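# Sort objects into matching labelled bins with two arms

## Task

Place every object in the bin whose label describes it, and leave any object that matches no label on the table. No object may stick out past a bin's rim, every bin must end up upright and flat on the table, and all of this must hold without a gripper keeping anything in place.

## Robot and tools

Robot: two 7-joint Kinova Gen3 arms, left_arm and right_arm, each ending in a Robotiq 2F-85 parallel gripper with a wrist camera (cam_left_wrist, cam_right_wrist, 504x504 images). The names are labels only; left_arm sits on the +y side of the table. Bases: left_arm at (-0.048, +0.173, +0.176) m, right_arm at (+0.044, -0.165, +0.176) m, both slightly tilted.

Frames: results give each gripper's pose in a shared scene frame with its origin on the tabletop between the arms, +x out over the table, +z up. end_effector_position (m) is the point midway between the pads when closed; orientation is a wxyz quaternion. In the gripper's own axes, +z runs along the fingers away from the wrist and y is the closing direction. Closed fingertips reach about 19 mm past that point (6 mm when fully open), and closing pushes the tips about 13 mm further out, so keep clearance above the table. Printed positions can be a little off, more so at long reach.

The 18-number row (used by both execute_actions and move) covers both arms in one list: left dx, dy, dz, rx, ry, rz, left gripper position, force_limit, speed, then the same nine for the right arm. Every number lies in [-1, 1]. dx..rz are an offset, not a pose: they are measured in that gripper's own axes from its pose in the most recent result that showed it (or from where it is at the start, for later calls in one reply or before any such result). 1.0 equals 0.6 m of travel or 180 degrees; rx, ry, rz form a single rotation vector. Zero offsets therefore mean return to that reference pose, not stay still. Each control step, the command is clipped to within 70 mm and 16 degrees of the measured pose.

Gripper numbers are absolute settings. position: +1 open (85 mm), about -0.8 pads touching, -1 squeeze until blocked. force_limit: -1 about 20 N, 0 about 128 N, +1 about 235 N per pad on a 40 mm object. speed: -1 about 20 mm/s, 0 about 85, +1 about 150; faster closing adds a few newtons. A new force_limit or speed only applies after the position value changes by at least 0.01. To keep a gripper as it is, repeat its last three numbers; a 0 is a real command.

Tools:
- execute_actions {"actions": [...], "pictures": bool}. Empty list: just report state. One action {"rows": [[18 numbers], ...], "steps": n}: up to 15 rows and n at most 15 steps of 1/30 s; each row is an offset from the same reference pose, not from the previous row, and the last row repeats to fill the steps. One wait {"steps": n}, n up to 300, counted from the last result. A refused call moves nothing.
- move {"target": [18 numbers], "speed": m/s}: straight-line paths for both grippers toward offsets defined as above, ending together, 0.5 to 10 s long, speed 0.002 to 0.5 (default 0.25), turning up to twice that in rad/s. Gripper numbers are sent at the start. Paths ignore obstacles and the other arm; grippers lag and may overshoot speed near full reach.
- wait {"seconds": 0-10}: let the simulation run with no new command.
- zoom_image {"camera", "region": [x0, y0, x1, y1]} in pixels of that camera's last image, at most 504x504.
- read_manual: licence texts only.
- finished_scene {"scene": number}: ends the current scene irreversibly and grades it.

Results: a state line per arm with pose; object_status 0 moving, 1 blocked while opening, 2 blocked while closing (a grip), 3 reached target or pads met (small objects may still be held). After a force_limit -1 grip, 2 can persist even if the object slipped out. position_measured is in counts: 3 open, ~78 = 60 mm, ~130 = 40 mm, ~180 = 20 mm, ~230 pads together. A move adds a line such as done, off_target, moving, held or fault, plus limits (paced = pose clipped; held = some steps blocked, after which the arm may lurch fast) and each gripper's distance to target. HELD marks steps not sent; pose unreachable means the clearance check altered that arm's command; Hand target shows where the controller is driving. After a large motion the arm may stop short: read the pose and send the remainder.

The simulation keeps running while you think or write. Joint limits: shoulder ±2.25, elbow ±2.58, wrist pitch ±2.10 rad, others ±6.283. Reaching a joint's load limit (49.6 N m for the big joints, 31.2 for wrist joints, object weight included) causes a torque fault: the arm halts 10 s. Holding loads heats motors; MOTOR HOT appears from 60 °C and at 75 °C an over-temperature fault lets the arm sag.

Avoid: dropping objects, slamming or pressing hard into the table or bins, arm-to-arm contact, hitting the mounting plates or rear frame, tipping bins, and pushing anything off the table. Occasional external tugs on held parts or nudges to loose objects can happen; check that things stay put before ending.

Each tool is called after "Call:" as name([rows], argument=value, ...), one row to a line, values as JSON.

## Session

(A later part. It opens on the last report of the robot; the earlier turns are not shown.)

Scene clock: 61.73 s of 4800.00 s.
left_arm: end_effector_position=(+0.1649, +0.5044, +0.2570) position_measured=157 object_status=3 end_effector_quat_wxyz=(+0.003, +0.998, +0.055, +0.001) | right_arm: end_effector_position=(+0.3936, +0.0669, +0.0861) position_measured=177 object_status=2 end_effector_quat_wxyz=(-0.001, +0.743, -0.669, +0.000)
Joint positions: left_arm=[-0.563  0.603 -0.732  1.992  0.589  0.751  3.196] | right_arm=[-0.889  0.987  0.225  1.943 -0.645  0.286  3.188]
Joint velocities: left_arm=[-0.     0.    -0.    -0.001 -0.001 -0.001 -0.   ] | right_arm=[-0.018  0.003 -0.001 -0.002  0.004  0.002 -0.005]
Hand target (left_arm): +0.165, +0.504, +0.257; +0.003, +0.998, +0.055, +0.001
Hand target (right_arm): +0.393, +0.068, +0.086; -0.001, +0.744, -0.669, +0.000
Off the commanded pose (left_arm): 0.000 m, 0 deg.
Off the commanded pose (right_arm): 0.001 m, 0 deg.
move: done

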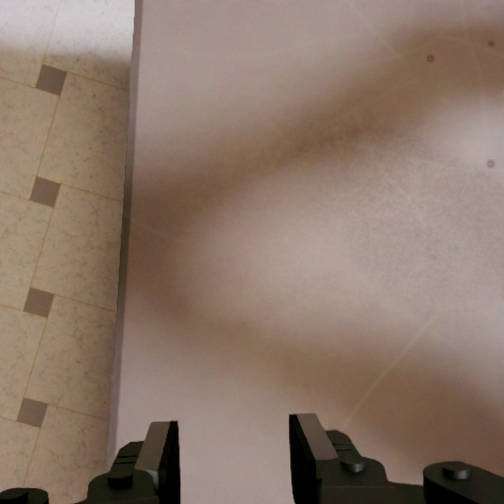

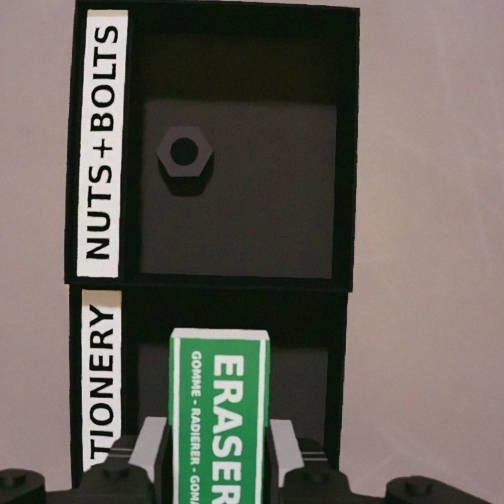

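Call:
move(target=[0,0,0,0,0,0,-0.22,-0.6,-1,0,0.006,0.03,0,0,0,-1,-0.6,0], speed=0.1)

Call:
move(target=[0,0,0,0,0,0,-0.22,-0.6,-1,0,0,0.063,0,0,0,-1,-0.6,0], speed=0.04)

Call:
move(target=[0,0,0,0,0,0,-0.22,-0.6,-1,0,0,0,0,0,0,-0.28,-0.6,-1])

Call:
move(target=[0,0,0,0,0,0,-0.22,-0.6,-1,0,0,-0.13,0,0,0,-0.28,-0.6,-1], speed=0.15)

Scene clock: 66.10 s of 4800.00 s.
left_arm: end_effector_position=(+0.1649, +0.5044, +0.2570) position_measured=157 object_status=3 end_effector_quat_wxyz=(+0.003, +0.998, +0.055, +0.001) | right_arm: end_effector_position=(+0.3901, +0.0667, +0.0683) position_measured=177 object_status=2 end_effector_quat_wxyz=(-0.002, +0.743, -0.669, +0.000)
Joint positions: left_arm=[-0.563  0.603 -0.732  1.992  0.589  0.751  3.196] | right_arm=[-0.869  1.026  0.189  1.942 -0.658  0.238  3.2  ]
Joint velocities: left_arm=[-0.    -0.001  0.     0.     0.     0.     0.   ] | right_arm=[ 0.003  0.004  0.001 -0.001 -0.001 -0.001  0.   ]
Hand target (left_arm): +0.165, +0.504, +0.257; +0.003, +0.998, +0.055, +0.001
Hand target (right_arm): +0.390, +0.067, +0.068; -0.001, +0.743, -0.669, +0.000
Off the commanded pose (left_arm): 0.000 m, 0 deg.
Off the commanded pose (right_arm): 0.000 m, 0 deg.
After step 90, 0.67 s passed at rest.
move: done

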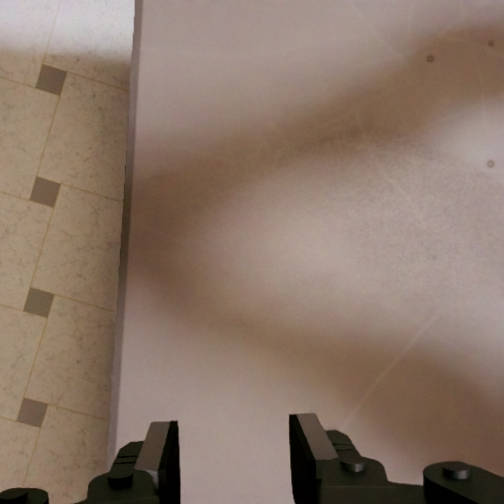

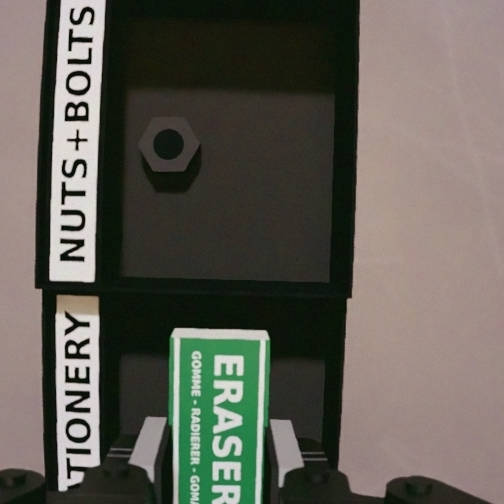

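Scene clock: 67.30 s of 4800.00 s.
left_arm: end_effector_position=(+0.1649, +0.5044, +0.2570) position_measured=157 object_status=3 end_effector_quat_wxyz=(+0.003, +0.998, +0.055, +0.001) | right_arm: end_effector_position=(+0.3903, +0.0670, +0.0307) position_measured=177 object_status=2 end_effector_quat_wxyz=(-0.002, +0.743, -0.669, +0.001)
Joint positions: left_arm=[-0.563  0.603 -0.732  1.992  0.589  0.751  3.196] | right_arm=[-0.83   1.114  0.132  1.91  -0.671  0.165  3.22 ]
Joint velocities: left_arm=[ 0.001  0.001 -0.     0.    -0.001 -0.    -0.   ] | right_arm=[ 0.004  0.004  0.001 -0.001  0.    -0.    -0.   ]
Hand target (left_arm): +0.165, +0.504, +0.257; +0.003, +0.998, +0.055, +0.001
Hand target (right_arm): +0.390, +0.067, +0.031; -0.002, +0.743, -0.669, +0.001
Off the commanded pose (left_arm): 0.000 m, 0 deg.
Off the commanded pose (right_arm): 0.000 m, 0 deg.
move: done

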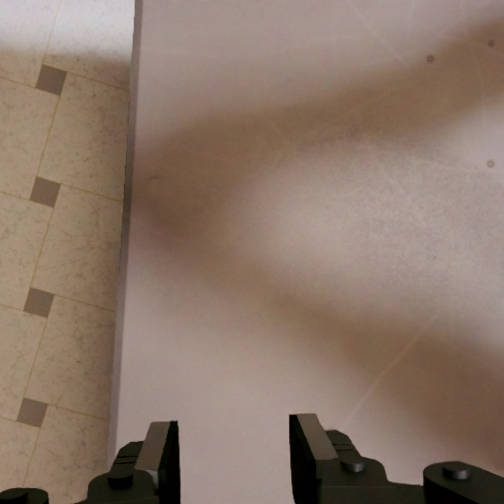

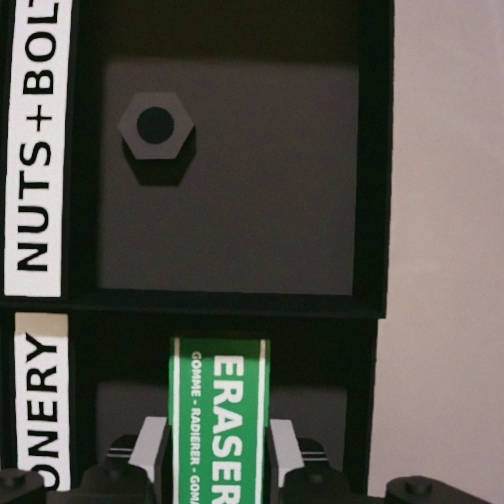

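Scene clock: 67.83 s of 4800.00 s.
left_arm: end_effector_position=(+0.1649, +0.5044, +0.2570) position_measured=157 object_status=3 end_effector_quat_wxyz=(+0.003, +0.998, +0.055, +0.001) | right_arm: end_effector_position=(+0.3903, +0.0670, +0.0307) position_measured=164 object_status=0 end_effector_quat_wxyz=(-0.002, +0.743, -0.669, +0.001)
Joint positions: left_arm=[-0.563  0.603 -0.732  1.992  0.589  0.751  3.196] | right_arm=[-0.83   1.114  0.132  1.91  -0.671  0.165  3.22 ]
Joint velocities: left_arm=[-0.    -0.     0.     0.    -0.    -0.001 -0.   ] | right_arm=[ 0.     0.     0.     0.001 -0.001 -0.001  0.001]
Hand target (left_arm): +0.165, +0.504, +0.257; +0.003, +0.998, +0.055, +0.001
Hand target (right_arm): +0.390, +0.067, +0.031; -0.002, +0.743, -0.669, +0.001
Off the commanded pose (left_arm): 0.000 m, 0 deg.
Off the commanded pose (right_arm): 0.000 m, 0 deg.
move: done

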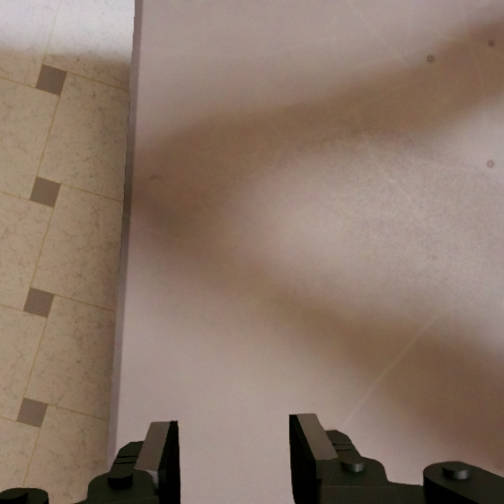

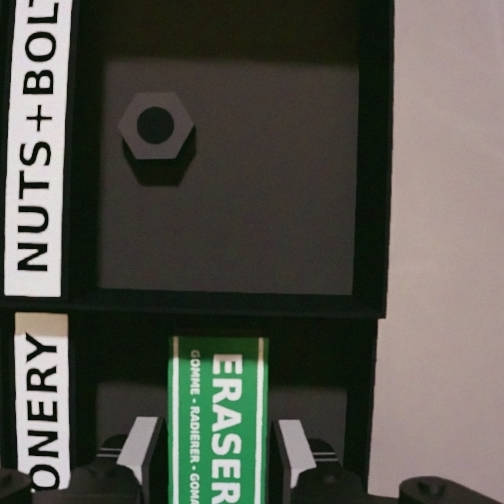

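Scene clock: 68.83 s of 4800.00 s.
left_arm: end_effector_position=(+0.1649, +0.5044, +0.2570) position_measured=157 object_status=3 end_effector_quat_wxyz=(+0.003, +0.998, +0.055, +0.001) | right_arm: end_effector_position=(+0.3900, +0.0667, +0.1085) position_measured=164 object_status=3 end_effector_quat_wxyz=(-0.002, +0.743, -0.669, +0.000)
Joint positions: left_arm=[-0.563  0.603 -0.732  1.992  0.589  0.751  3.196] | right_arm=[-0.917  0.934  0.257  1.965 -0.63   0.326  3.17 ]
Joint velocities: left_arm=[-0.     0.001  0.    -0.     0.     0.    -0.   ] | right_arm=[-0.003 -0.003  0.    -0.     0.001 -0.001 -0.002]
Hand target (left_arm): +0.165, +0.504, +0.257; +0.003, +0.998, +0.055, +0.001
Hand target (right_arm): +0.390, +0.067, +0.109; -0.002, +0.743, -0.669, +0.000
Off the commanded pose (left_arm): 0.000 m, 0 deg.
Off the commanded pose (right_arm): 0.000 m, 0 deg.
move: done

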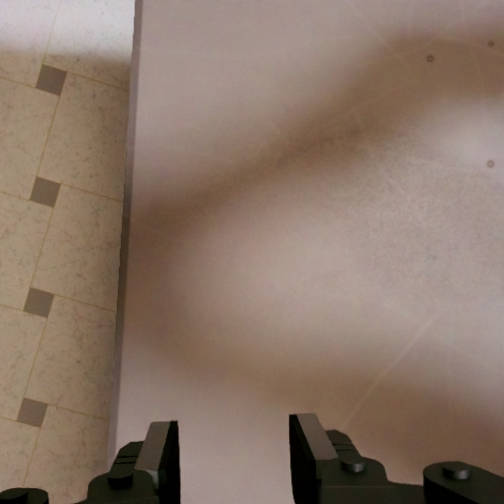

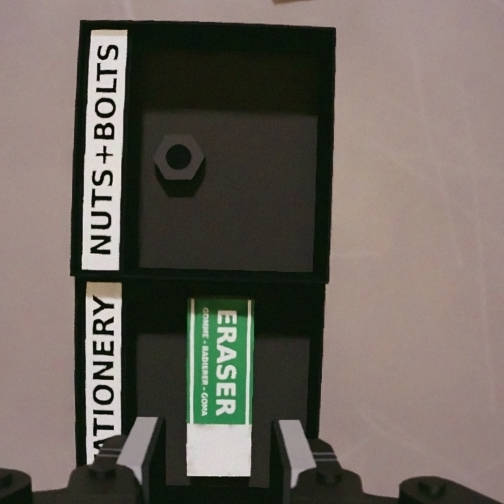

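Call:
move(target=[0,0,0,0,0,0,-0.22,-0.6,-1,-0.105,-0.236,0.02,0,0,0.105,0,-0.6,0])

Scene clock: 72.37 s of 4800.00 s.
left_arm: end_effector_position=(+0.1649, +0.5044, +0.2570) position_measured=157 object_status=3 end_effector_quat_wxyz=(+0.003, +0.998, +0.055, +0.001) | right_arm: end_effector_position=(+0.5246, +0.1448, +0.0980) position_measured=129 object_status=3 end_effector_quat_wxyz=(+0.003, -0.623, +0.782, +0.000)
Joint positions: left_arm=[-0.563  0.603 -0.732  1.992  0.589  0.751  3.196] | right_arm=[-0.952  1.166  0.479  1.376 -0.637  0.758  2.741]
Joint velocities: left_arm=[ 0.     0.     0.     0.    -0.    -0.001  0.   ] | right_arm=[ 0.     0.014 -0.002 -0.006  0.003  0.001 -0.003]
Hand target (left_arm): +0.165, +0.504, +0.257; +0.003, +0.998, +0.055, +0.001
Hand target (right_arm): +0.524, +0.145, +0.097; +0.002, -0.623, +0.782, +0.000
Off the commanded pose (left_arm): 0.000 m, 0 deg.
Off the commanded pose (right_arm): 0.001 m, 0 deg.
move: done

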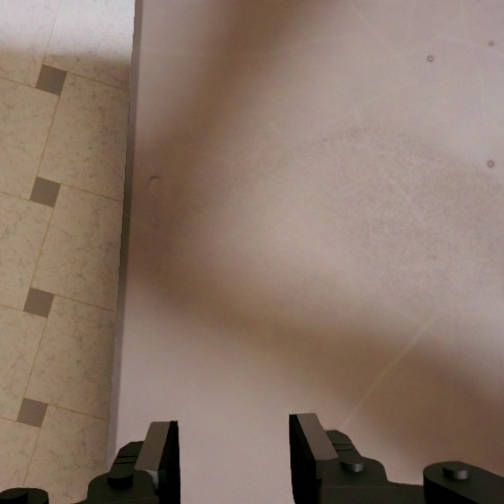

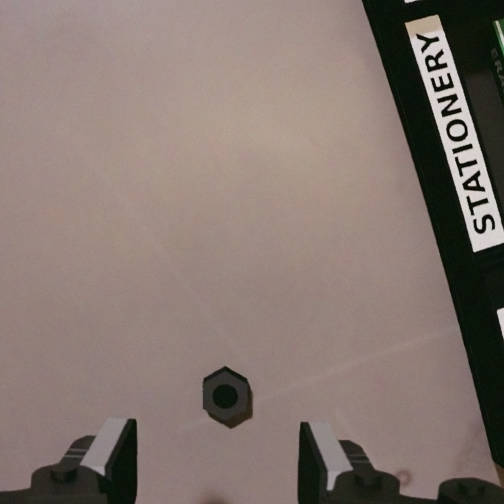

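Call:
move(target=[0,0,0,0,0,0,-0.22,-0.6,-1,-0.004,0.002,0.129,0,0,0,0,-0.6,0], speed=0.12)

Call:
move(target=[0,0,0,0,0,0,-0.22,-0.6,-1,0,0,0,0,0,0,-1,-0.6,0])

Call:
move(target=[0,0,0,0,0,0,-0.22,-0.6,-1,0,0,-0.115,0,0,-0.105,-1,-0.6,0])

Scene clock: 75.23 s of 4800.00 s.
left_arm: end_effector_position=(+0.1649, +0.5044, +0.2570) position_measured=157 object_status=3 end_effector_quat_wxyz=(+0.003, +0.998, +0.055, +0.001) | right_arm: end_effector_position=(+0.5244, +0.1480, +0.0210) position_measured=129 object_status=3 end_effector_quat_wxyz=(+0.003, -0.623, +0.782, +0.000)
Joint positions: left_arm=[-0.563  0.603 -0.732  1.992  0.589  0.751  3.196] | right_arm=[-0.926  1.311  0.429  1.314 -0.679  0.664  2.755]
Joint velocities: left_arm=[ 0.001 -0.001 -0.    -0.     0.    -0.001  0.   ] | right_arm=[ 0.002  0.006  0.    -0.001  0.001  0.001 -0.   ]
Hand target (left_arm): +0.165, +0.504, +0.257; +0.003, +0.998, +0.055, +0.001
Hand target (right_arm): +0.524, +0.148, +0.021; +0.003, -0.623, +0.782, +0.000
Off the commanded pose (left_arm): 0.000 m, 0 deg.
Off the commanded pose (right_arm): 0.001 m, 0 deg.
move: done

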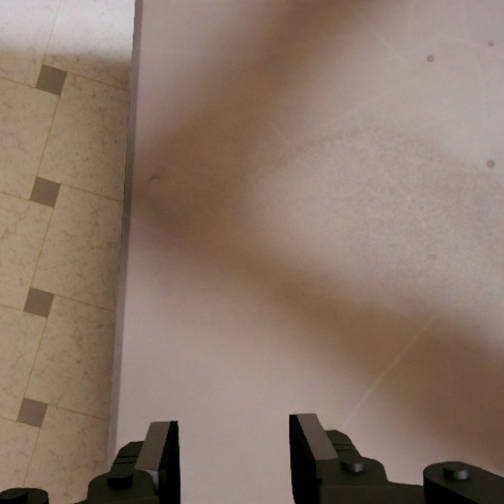

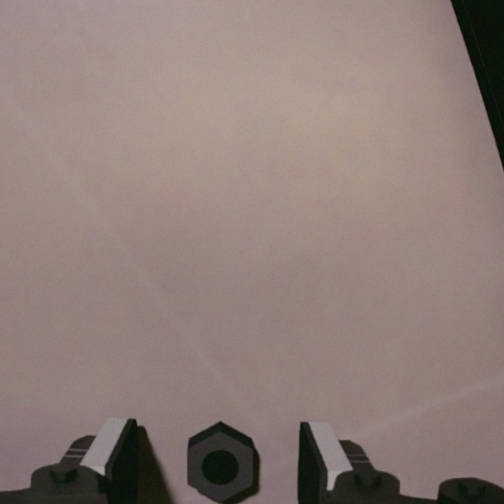

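Scene clock: 75.83 s of 4800.00 s.
left_arm: end_effector_position=(+0.1649, +0.5044, +0.2570) position_measured=157 object_status=3 end_effector_quat_wxyz=(+0.003, +0.998, +0.055, +0.001) | right_arm: end_effector_position=(+0.5245, +0.1480, +0.0212) position_measured=198 object_status=2 end_effector_quat_wxyz=(+0.003, -0.623, +0.782, +0.000)
Joint positions: left_arm=[-0.563  0.603 -0.732  1.992  0.589  0.751  3.196] | right_arm=[-0.926  1.311  0.429  1.314 -0.679  0.664  2.755]
Joint velocities: left_arm=[-0.     0.     0.001 -0.     0.001 -0.    -0.   ] | right_arm=[-0.001  0.     0.     0.001  0.    -0.002  0.001]
Hand target (left_arm): +0.165, +0.504, +0.257; +0.003, +0.998, +0.055, +0.001
Hand target (right_arm): +0.524, +0.148, +0.021; +0.003, -0.623, +0.782, +0.000
Off the commanded pose (left_arm): 0.000 m, 0 deg.
Off the commanded pose (right_arm): 0.000 m, 0 deg.
move: done

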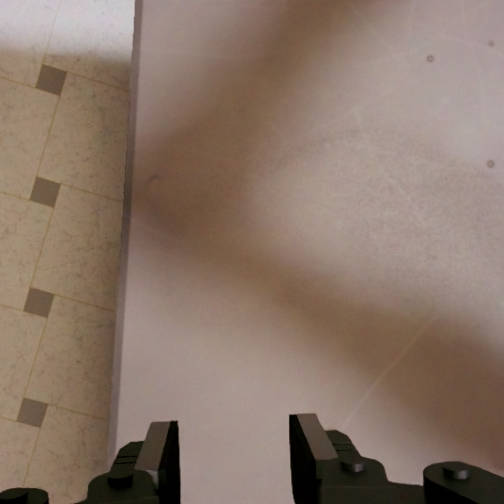

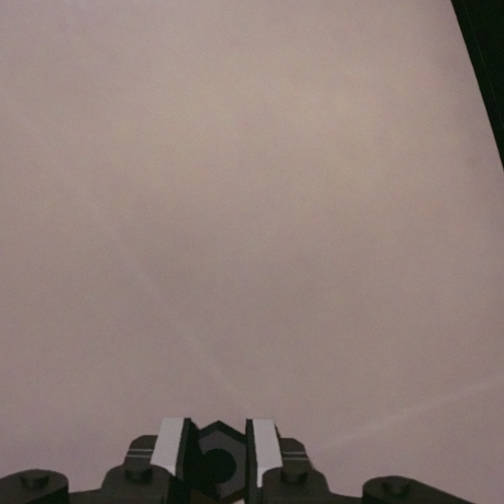

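Scene clock: 76.87 s of 4800.00 s.
left_arm: end_effector_position=(+0.1649, +0.5044, +0.2570) position_measured=157 object_status=3 end_effector_quat_wxyz=(+0.003, +0.998, +0.055, +0.001) | right_arm: end_effector_position=(+0.5240, +0.1476, +0.0898) position_measured=198 object_status=2 end_effector_quat_wxyz=(-0.003, +0.743, -0.669, +0.000)
Joint positions: left_arm=[-0.563  0.603 -0.732  1.992  0.589  0.751  3.196] | right_arm=[-0.918  1.166  0.404  1.366 -0.55   0.724  3.007]
Joint velocities: left_arm=[-0.    -0.    -0.    -0.    -0.001 -0.    -0.001] | right_arm=[ 0.001 -0.005  0.001 -0.001 -0.002  0.001  0.   ]
Hand target (left_arm): +0.165, +0.504, +0.257; +0.003, +0.998, +0.055, +0.001
Hand target (right_arm): +0.524, +0.148, +0.090; -0.003, +0.743, -0.669, +0.000
Off the commanded pose (left_arm): 0.000 m, 0 deg.
Off the commanded pose (right_arm): 0.000 m, 0 deg.
move: done

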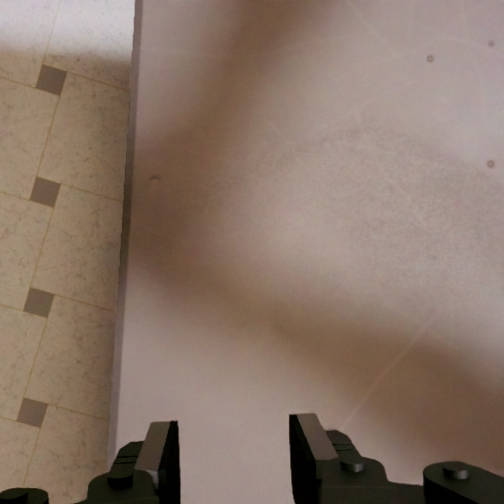

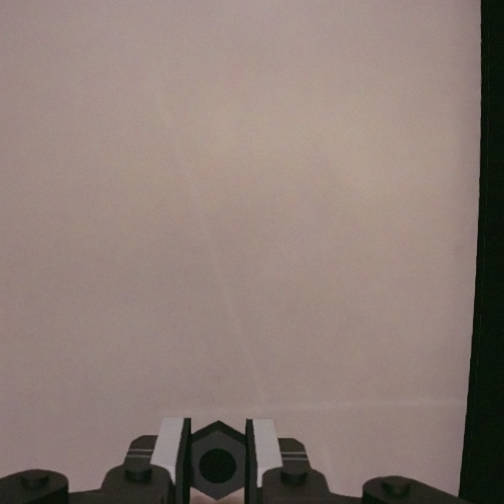

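Call:
move(target=[0,0,0,0,0,0,-0.22,-0.6,-1,0.211,0.236,0,0,0,0,-1,-0.6,0])

Call:
move(target=[0,0,0,0,0,0,-0.22,-0.6,-1,0,0,0.097,0,0,0,-1,-0.6,0], speed=0.06)

Call:
move(target=[0,0,0,0,0,0,-0.22,-0.6,-1,0,0,0,0,0,0,-0.42,-0.6,-1])

Call:
move(target=[0,0,0,0,0,0,-0.22,-0.6,-1,0,0,-0.2,0,0,0,-0.42,-0.6,-1])

Scene clock: 82.23 s of 4800.00 s.
left_arm: end_effector_position=(+0.1649, +0.5044, +0.2570) position_measured=157 object_status=3 end_effector_quat_wxyz=(+0.003, +0.998, +0.055, +0.001) | right_arm: end_effector_position=(+0.3956, +0.0073, +0.0883) position_measured=198 object_status=2 end_effector_quat_wxyz=(-0.002, +0.744, -0.668, +0.000)
Joint positions: left_arm=[-0.563  0.603 -0.732  1.992  0.589  0.751  3.196] | right_arm=[-0.726  0.957  0.165  2.04  -0.65   0.196  3.339]
Joint velocities: left_arm=[-0.001  0.001 -0.     0.     0.001 -0.     0.001] | right_arm=[ 0.021 -0.009 -0.     0.006 -0.003 -0.004  0.005]
Hand target (left_arm): +0.165, +0.504, +0.257; +0.003, +0.998, +0.055, +0.001
Hand target (right_arm): +0.396, +0.007, +0.089; -0.002, +0.743, -0.669, +0.000
Off the commanded pose (left_arm): 0.000 m, 0 deg.
Off the commanded pose (right_arm): 0.001 m, 0 deg.
After step 90, 1.13 s passed at rest.
move: done

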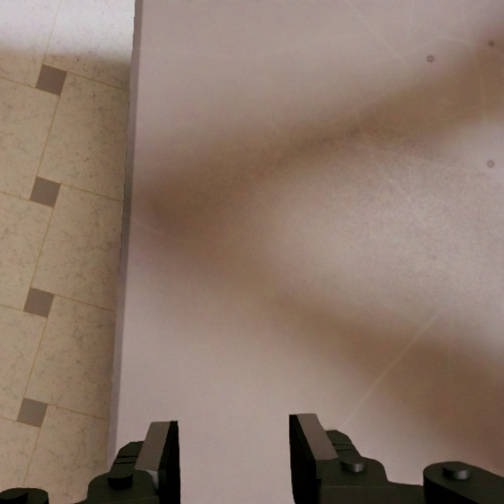

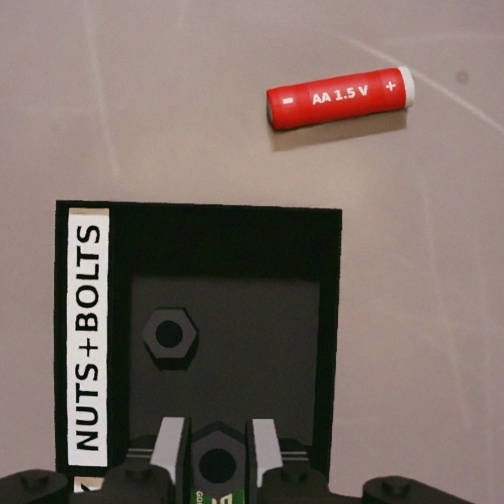

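Scene clock: 83.50 s of 4800.00 s.
left_arm: end_effector_position=(+0.1649, +0.5044, +0.2570) position_measured=157 object_status=3 end_effector_quat_wxyz=(+0.003, +0.998, +0.055, +0.001) | right_arm: end_effector_position=(+0.3960, +0.0076, +0.0303) position_measured=198 object_status=2 end_effector_quat_wxyz=(-0.002, +0.744, -0.668, +0.000)
Joint positions: left_arm=[-0.563  0.603 -0.732  1.992  0.589  0.751  3.196] | right_arm=[-0.655  1.1    0.067  1.992 -0.663  0.07   3.367]
Joint velocities: left_arm=[-0.002  0.    -0.     0.001  0.001 -0.    -0.   ] | right_arm=[ 0.004  0.005  0.    -0.    -0.001  0.002  0.   ]
Hand target (left_arm): +0.165, +0.504, +0.257; +0.003, +0.998, +0.055, +0.001
Hand target (right_arm): +0.396, +0.007, +0.030; -0.002, +0.744, -0.668, +0.000
Off the commanded pose (left_arm): 0.000 m, 0 deg.
Off the commanded pose (right_arm): 0.000 m, 0 deg.
move: done

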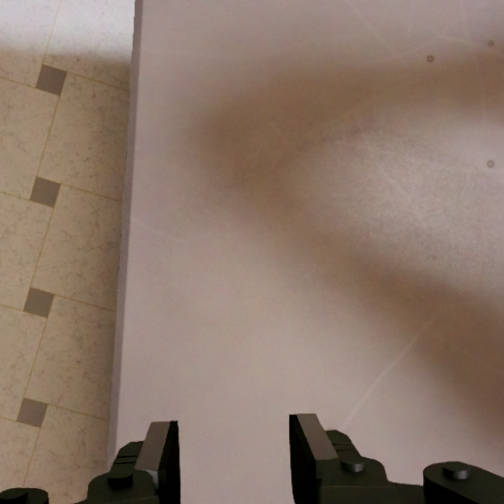

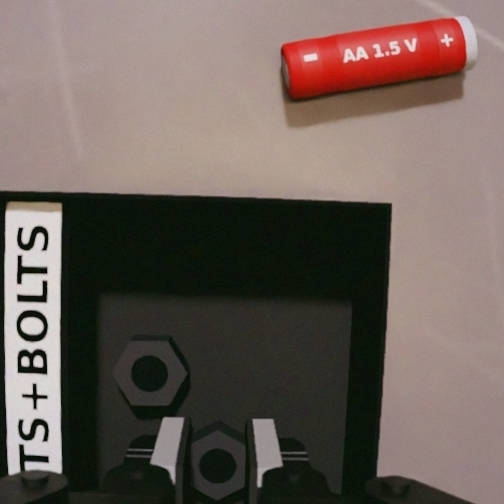

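Scene clock: 84.10 s of 4800.00 s.
left_arm: end_effector_position=(+0.1649, +0.5044, +0.2570) position_measured=157 object_status=3 end_effector_quat_wxyz=(+0.003, +0.998, +0.055, +0.001) | right_arm: end_effector_position=(+0.3960, +0.0076, +0.0303) position_measured=182 object_status=0 end_effector_quat_wxyz=(-0.002, +0.744, -0.668, +0.000)
Joint positions: left_arm=[-0.563  0.603 -0.732  1.992  0.589  0.751  3.196] | right_arm=[-0.655  1.1    0.067  1.992 -0.663  0.07   3.367]
Joint velocities: left_arm=[ 0.002 -0.001 -0.     0.     0.     0.     0.   ] | right_arm=[ 0.     0.     0.     0.001 -0.    -0.002 -0.   ]
Hand target (left_arm): +0.165, +0.504, +0.257; +0.003, +0.998, +0.055, +0.001
Hand target (right_arm): +0.396, +0.008, +0.030; -0.002, +0.744, -0.668, +0.000
Off the commanded pose (left_arm): 0.000 m, 0 deg.
Off the commanded pose (right_arm): 0.000 m, 0 deg.
move: done

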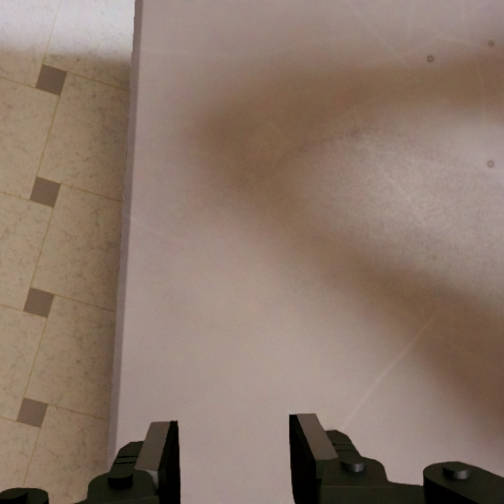

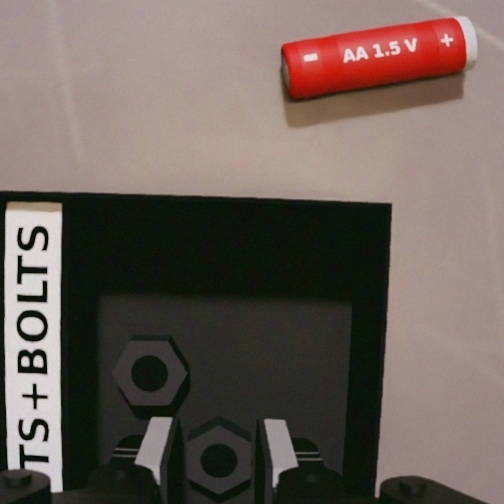

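Scene clock: 85.17 s of 4800.00 s.
left_arm: end_effector_position=(+0.1649, +0.5044, +0.2570) position_measured=157 object_status=3 end_effector_quat_wxyz=(+0.003, +0.998, +0.055, +0.001) | right_arm: end_effector_position=(+0.3955, +0.0071, +0.1502) position_measured=182 object_status=3 end_effector_quat_wxyz=(-0.002, +0.744, -0.669, +0.000)
Joint positions: left_arm=[-0.563  0.603 -0.732  1.992  0.589  0.751  3.196] | right_arm=[-0.816  0.811  0.293  2.06  -0.593  0.353  3.282]
Joint velocities: left_arm=[ 0.001 -0.001 -0.    -0.001 -0.001  0.001  0.   ] | right_arm=[-0.004 -0.003  0.    -0.     0.001 -0.001 -0.   ]
Hand target (left_arm): +0.165, +0.504, +0.257; +0.003, +0.998, +0.055, +0.001
Hand target (right_arm): +0.395, +0.007, +0.150; -0.002, +0.744, -0.668, +0.000
Off the commanded pose (left_arm): 0.000 m, 0 deg.
Off the commanded pose (right_arm): 0.000 m, 0 deg.
move: done

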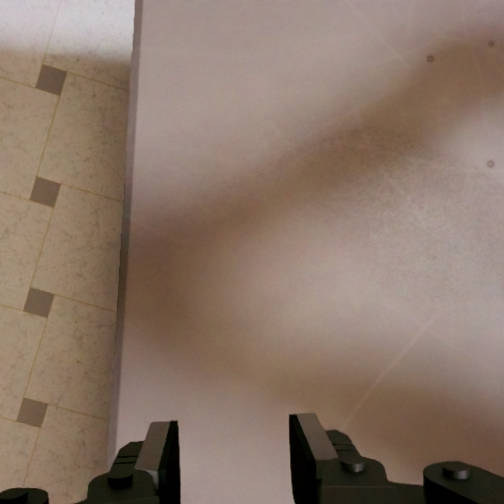

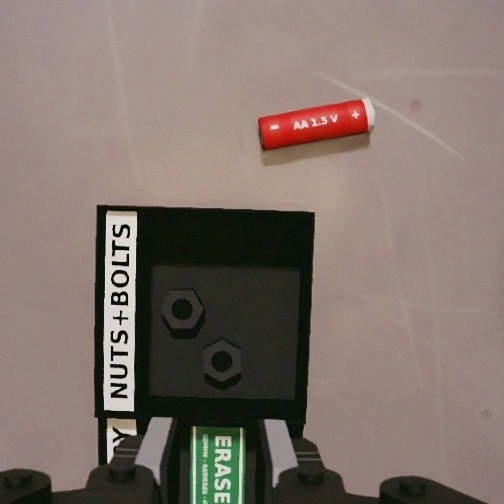

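Call:
finished_scene(scene=2)

The scene is finished: the task was done.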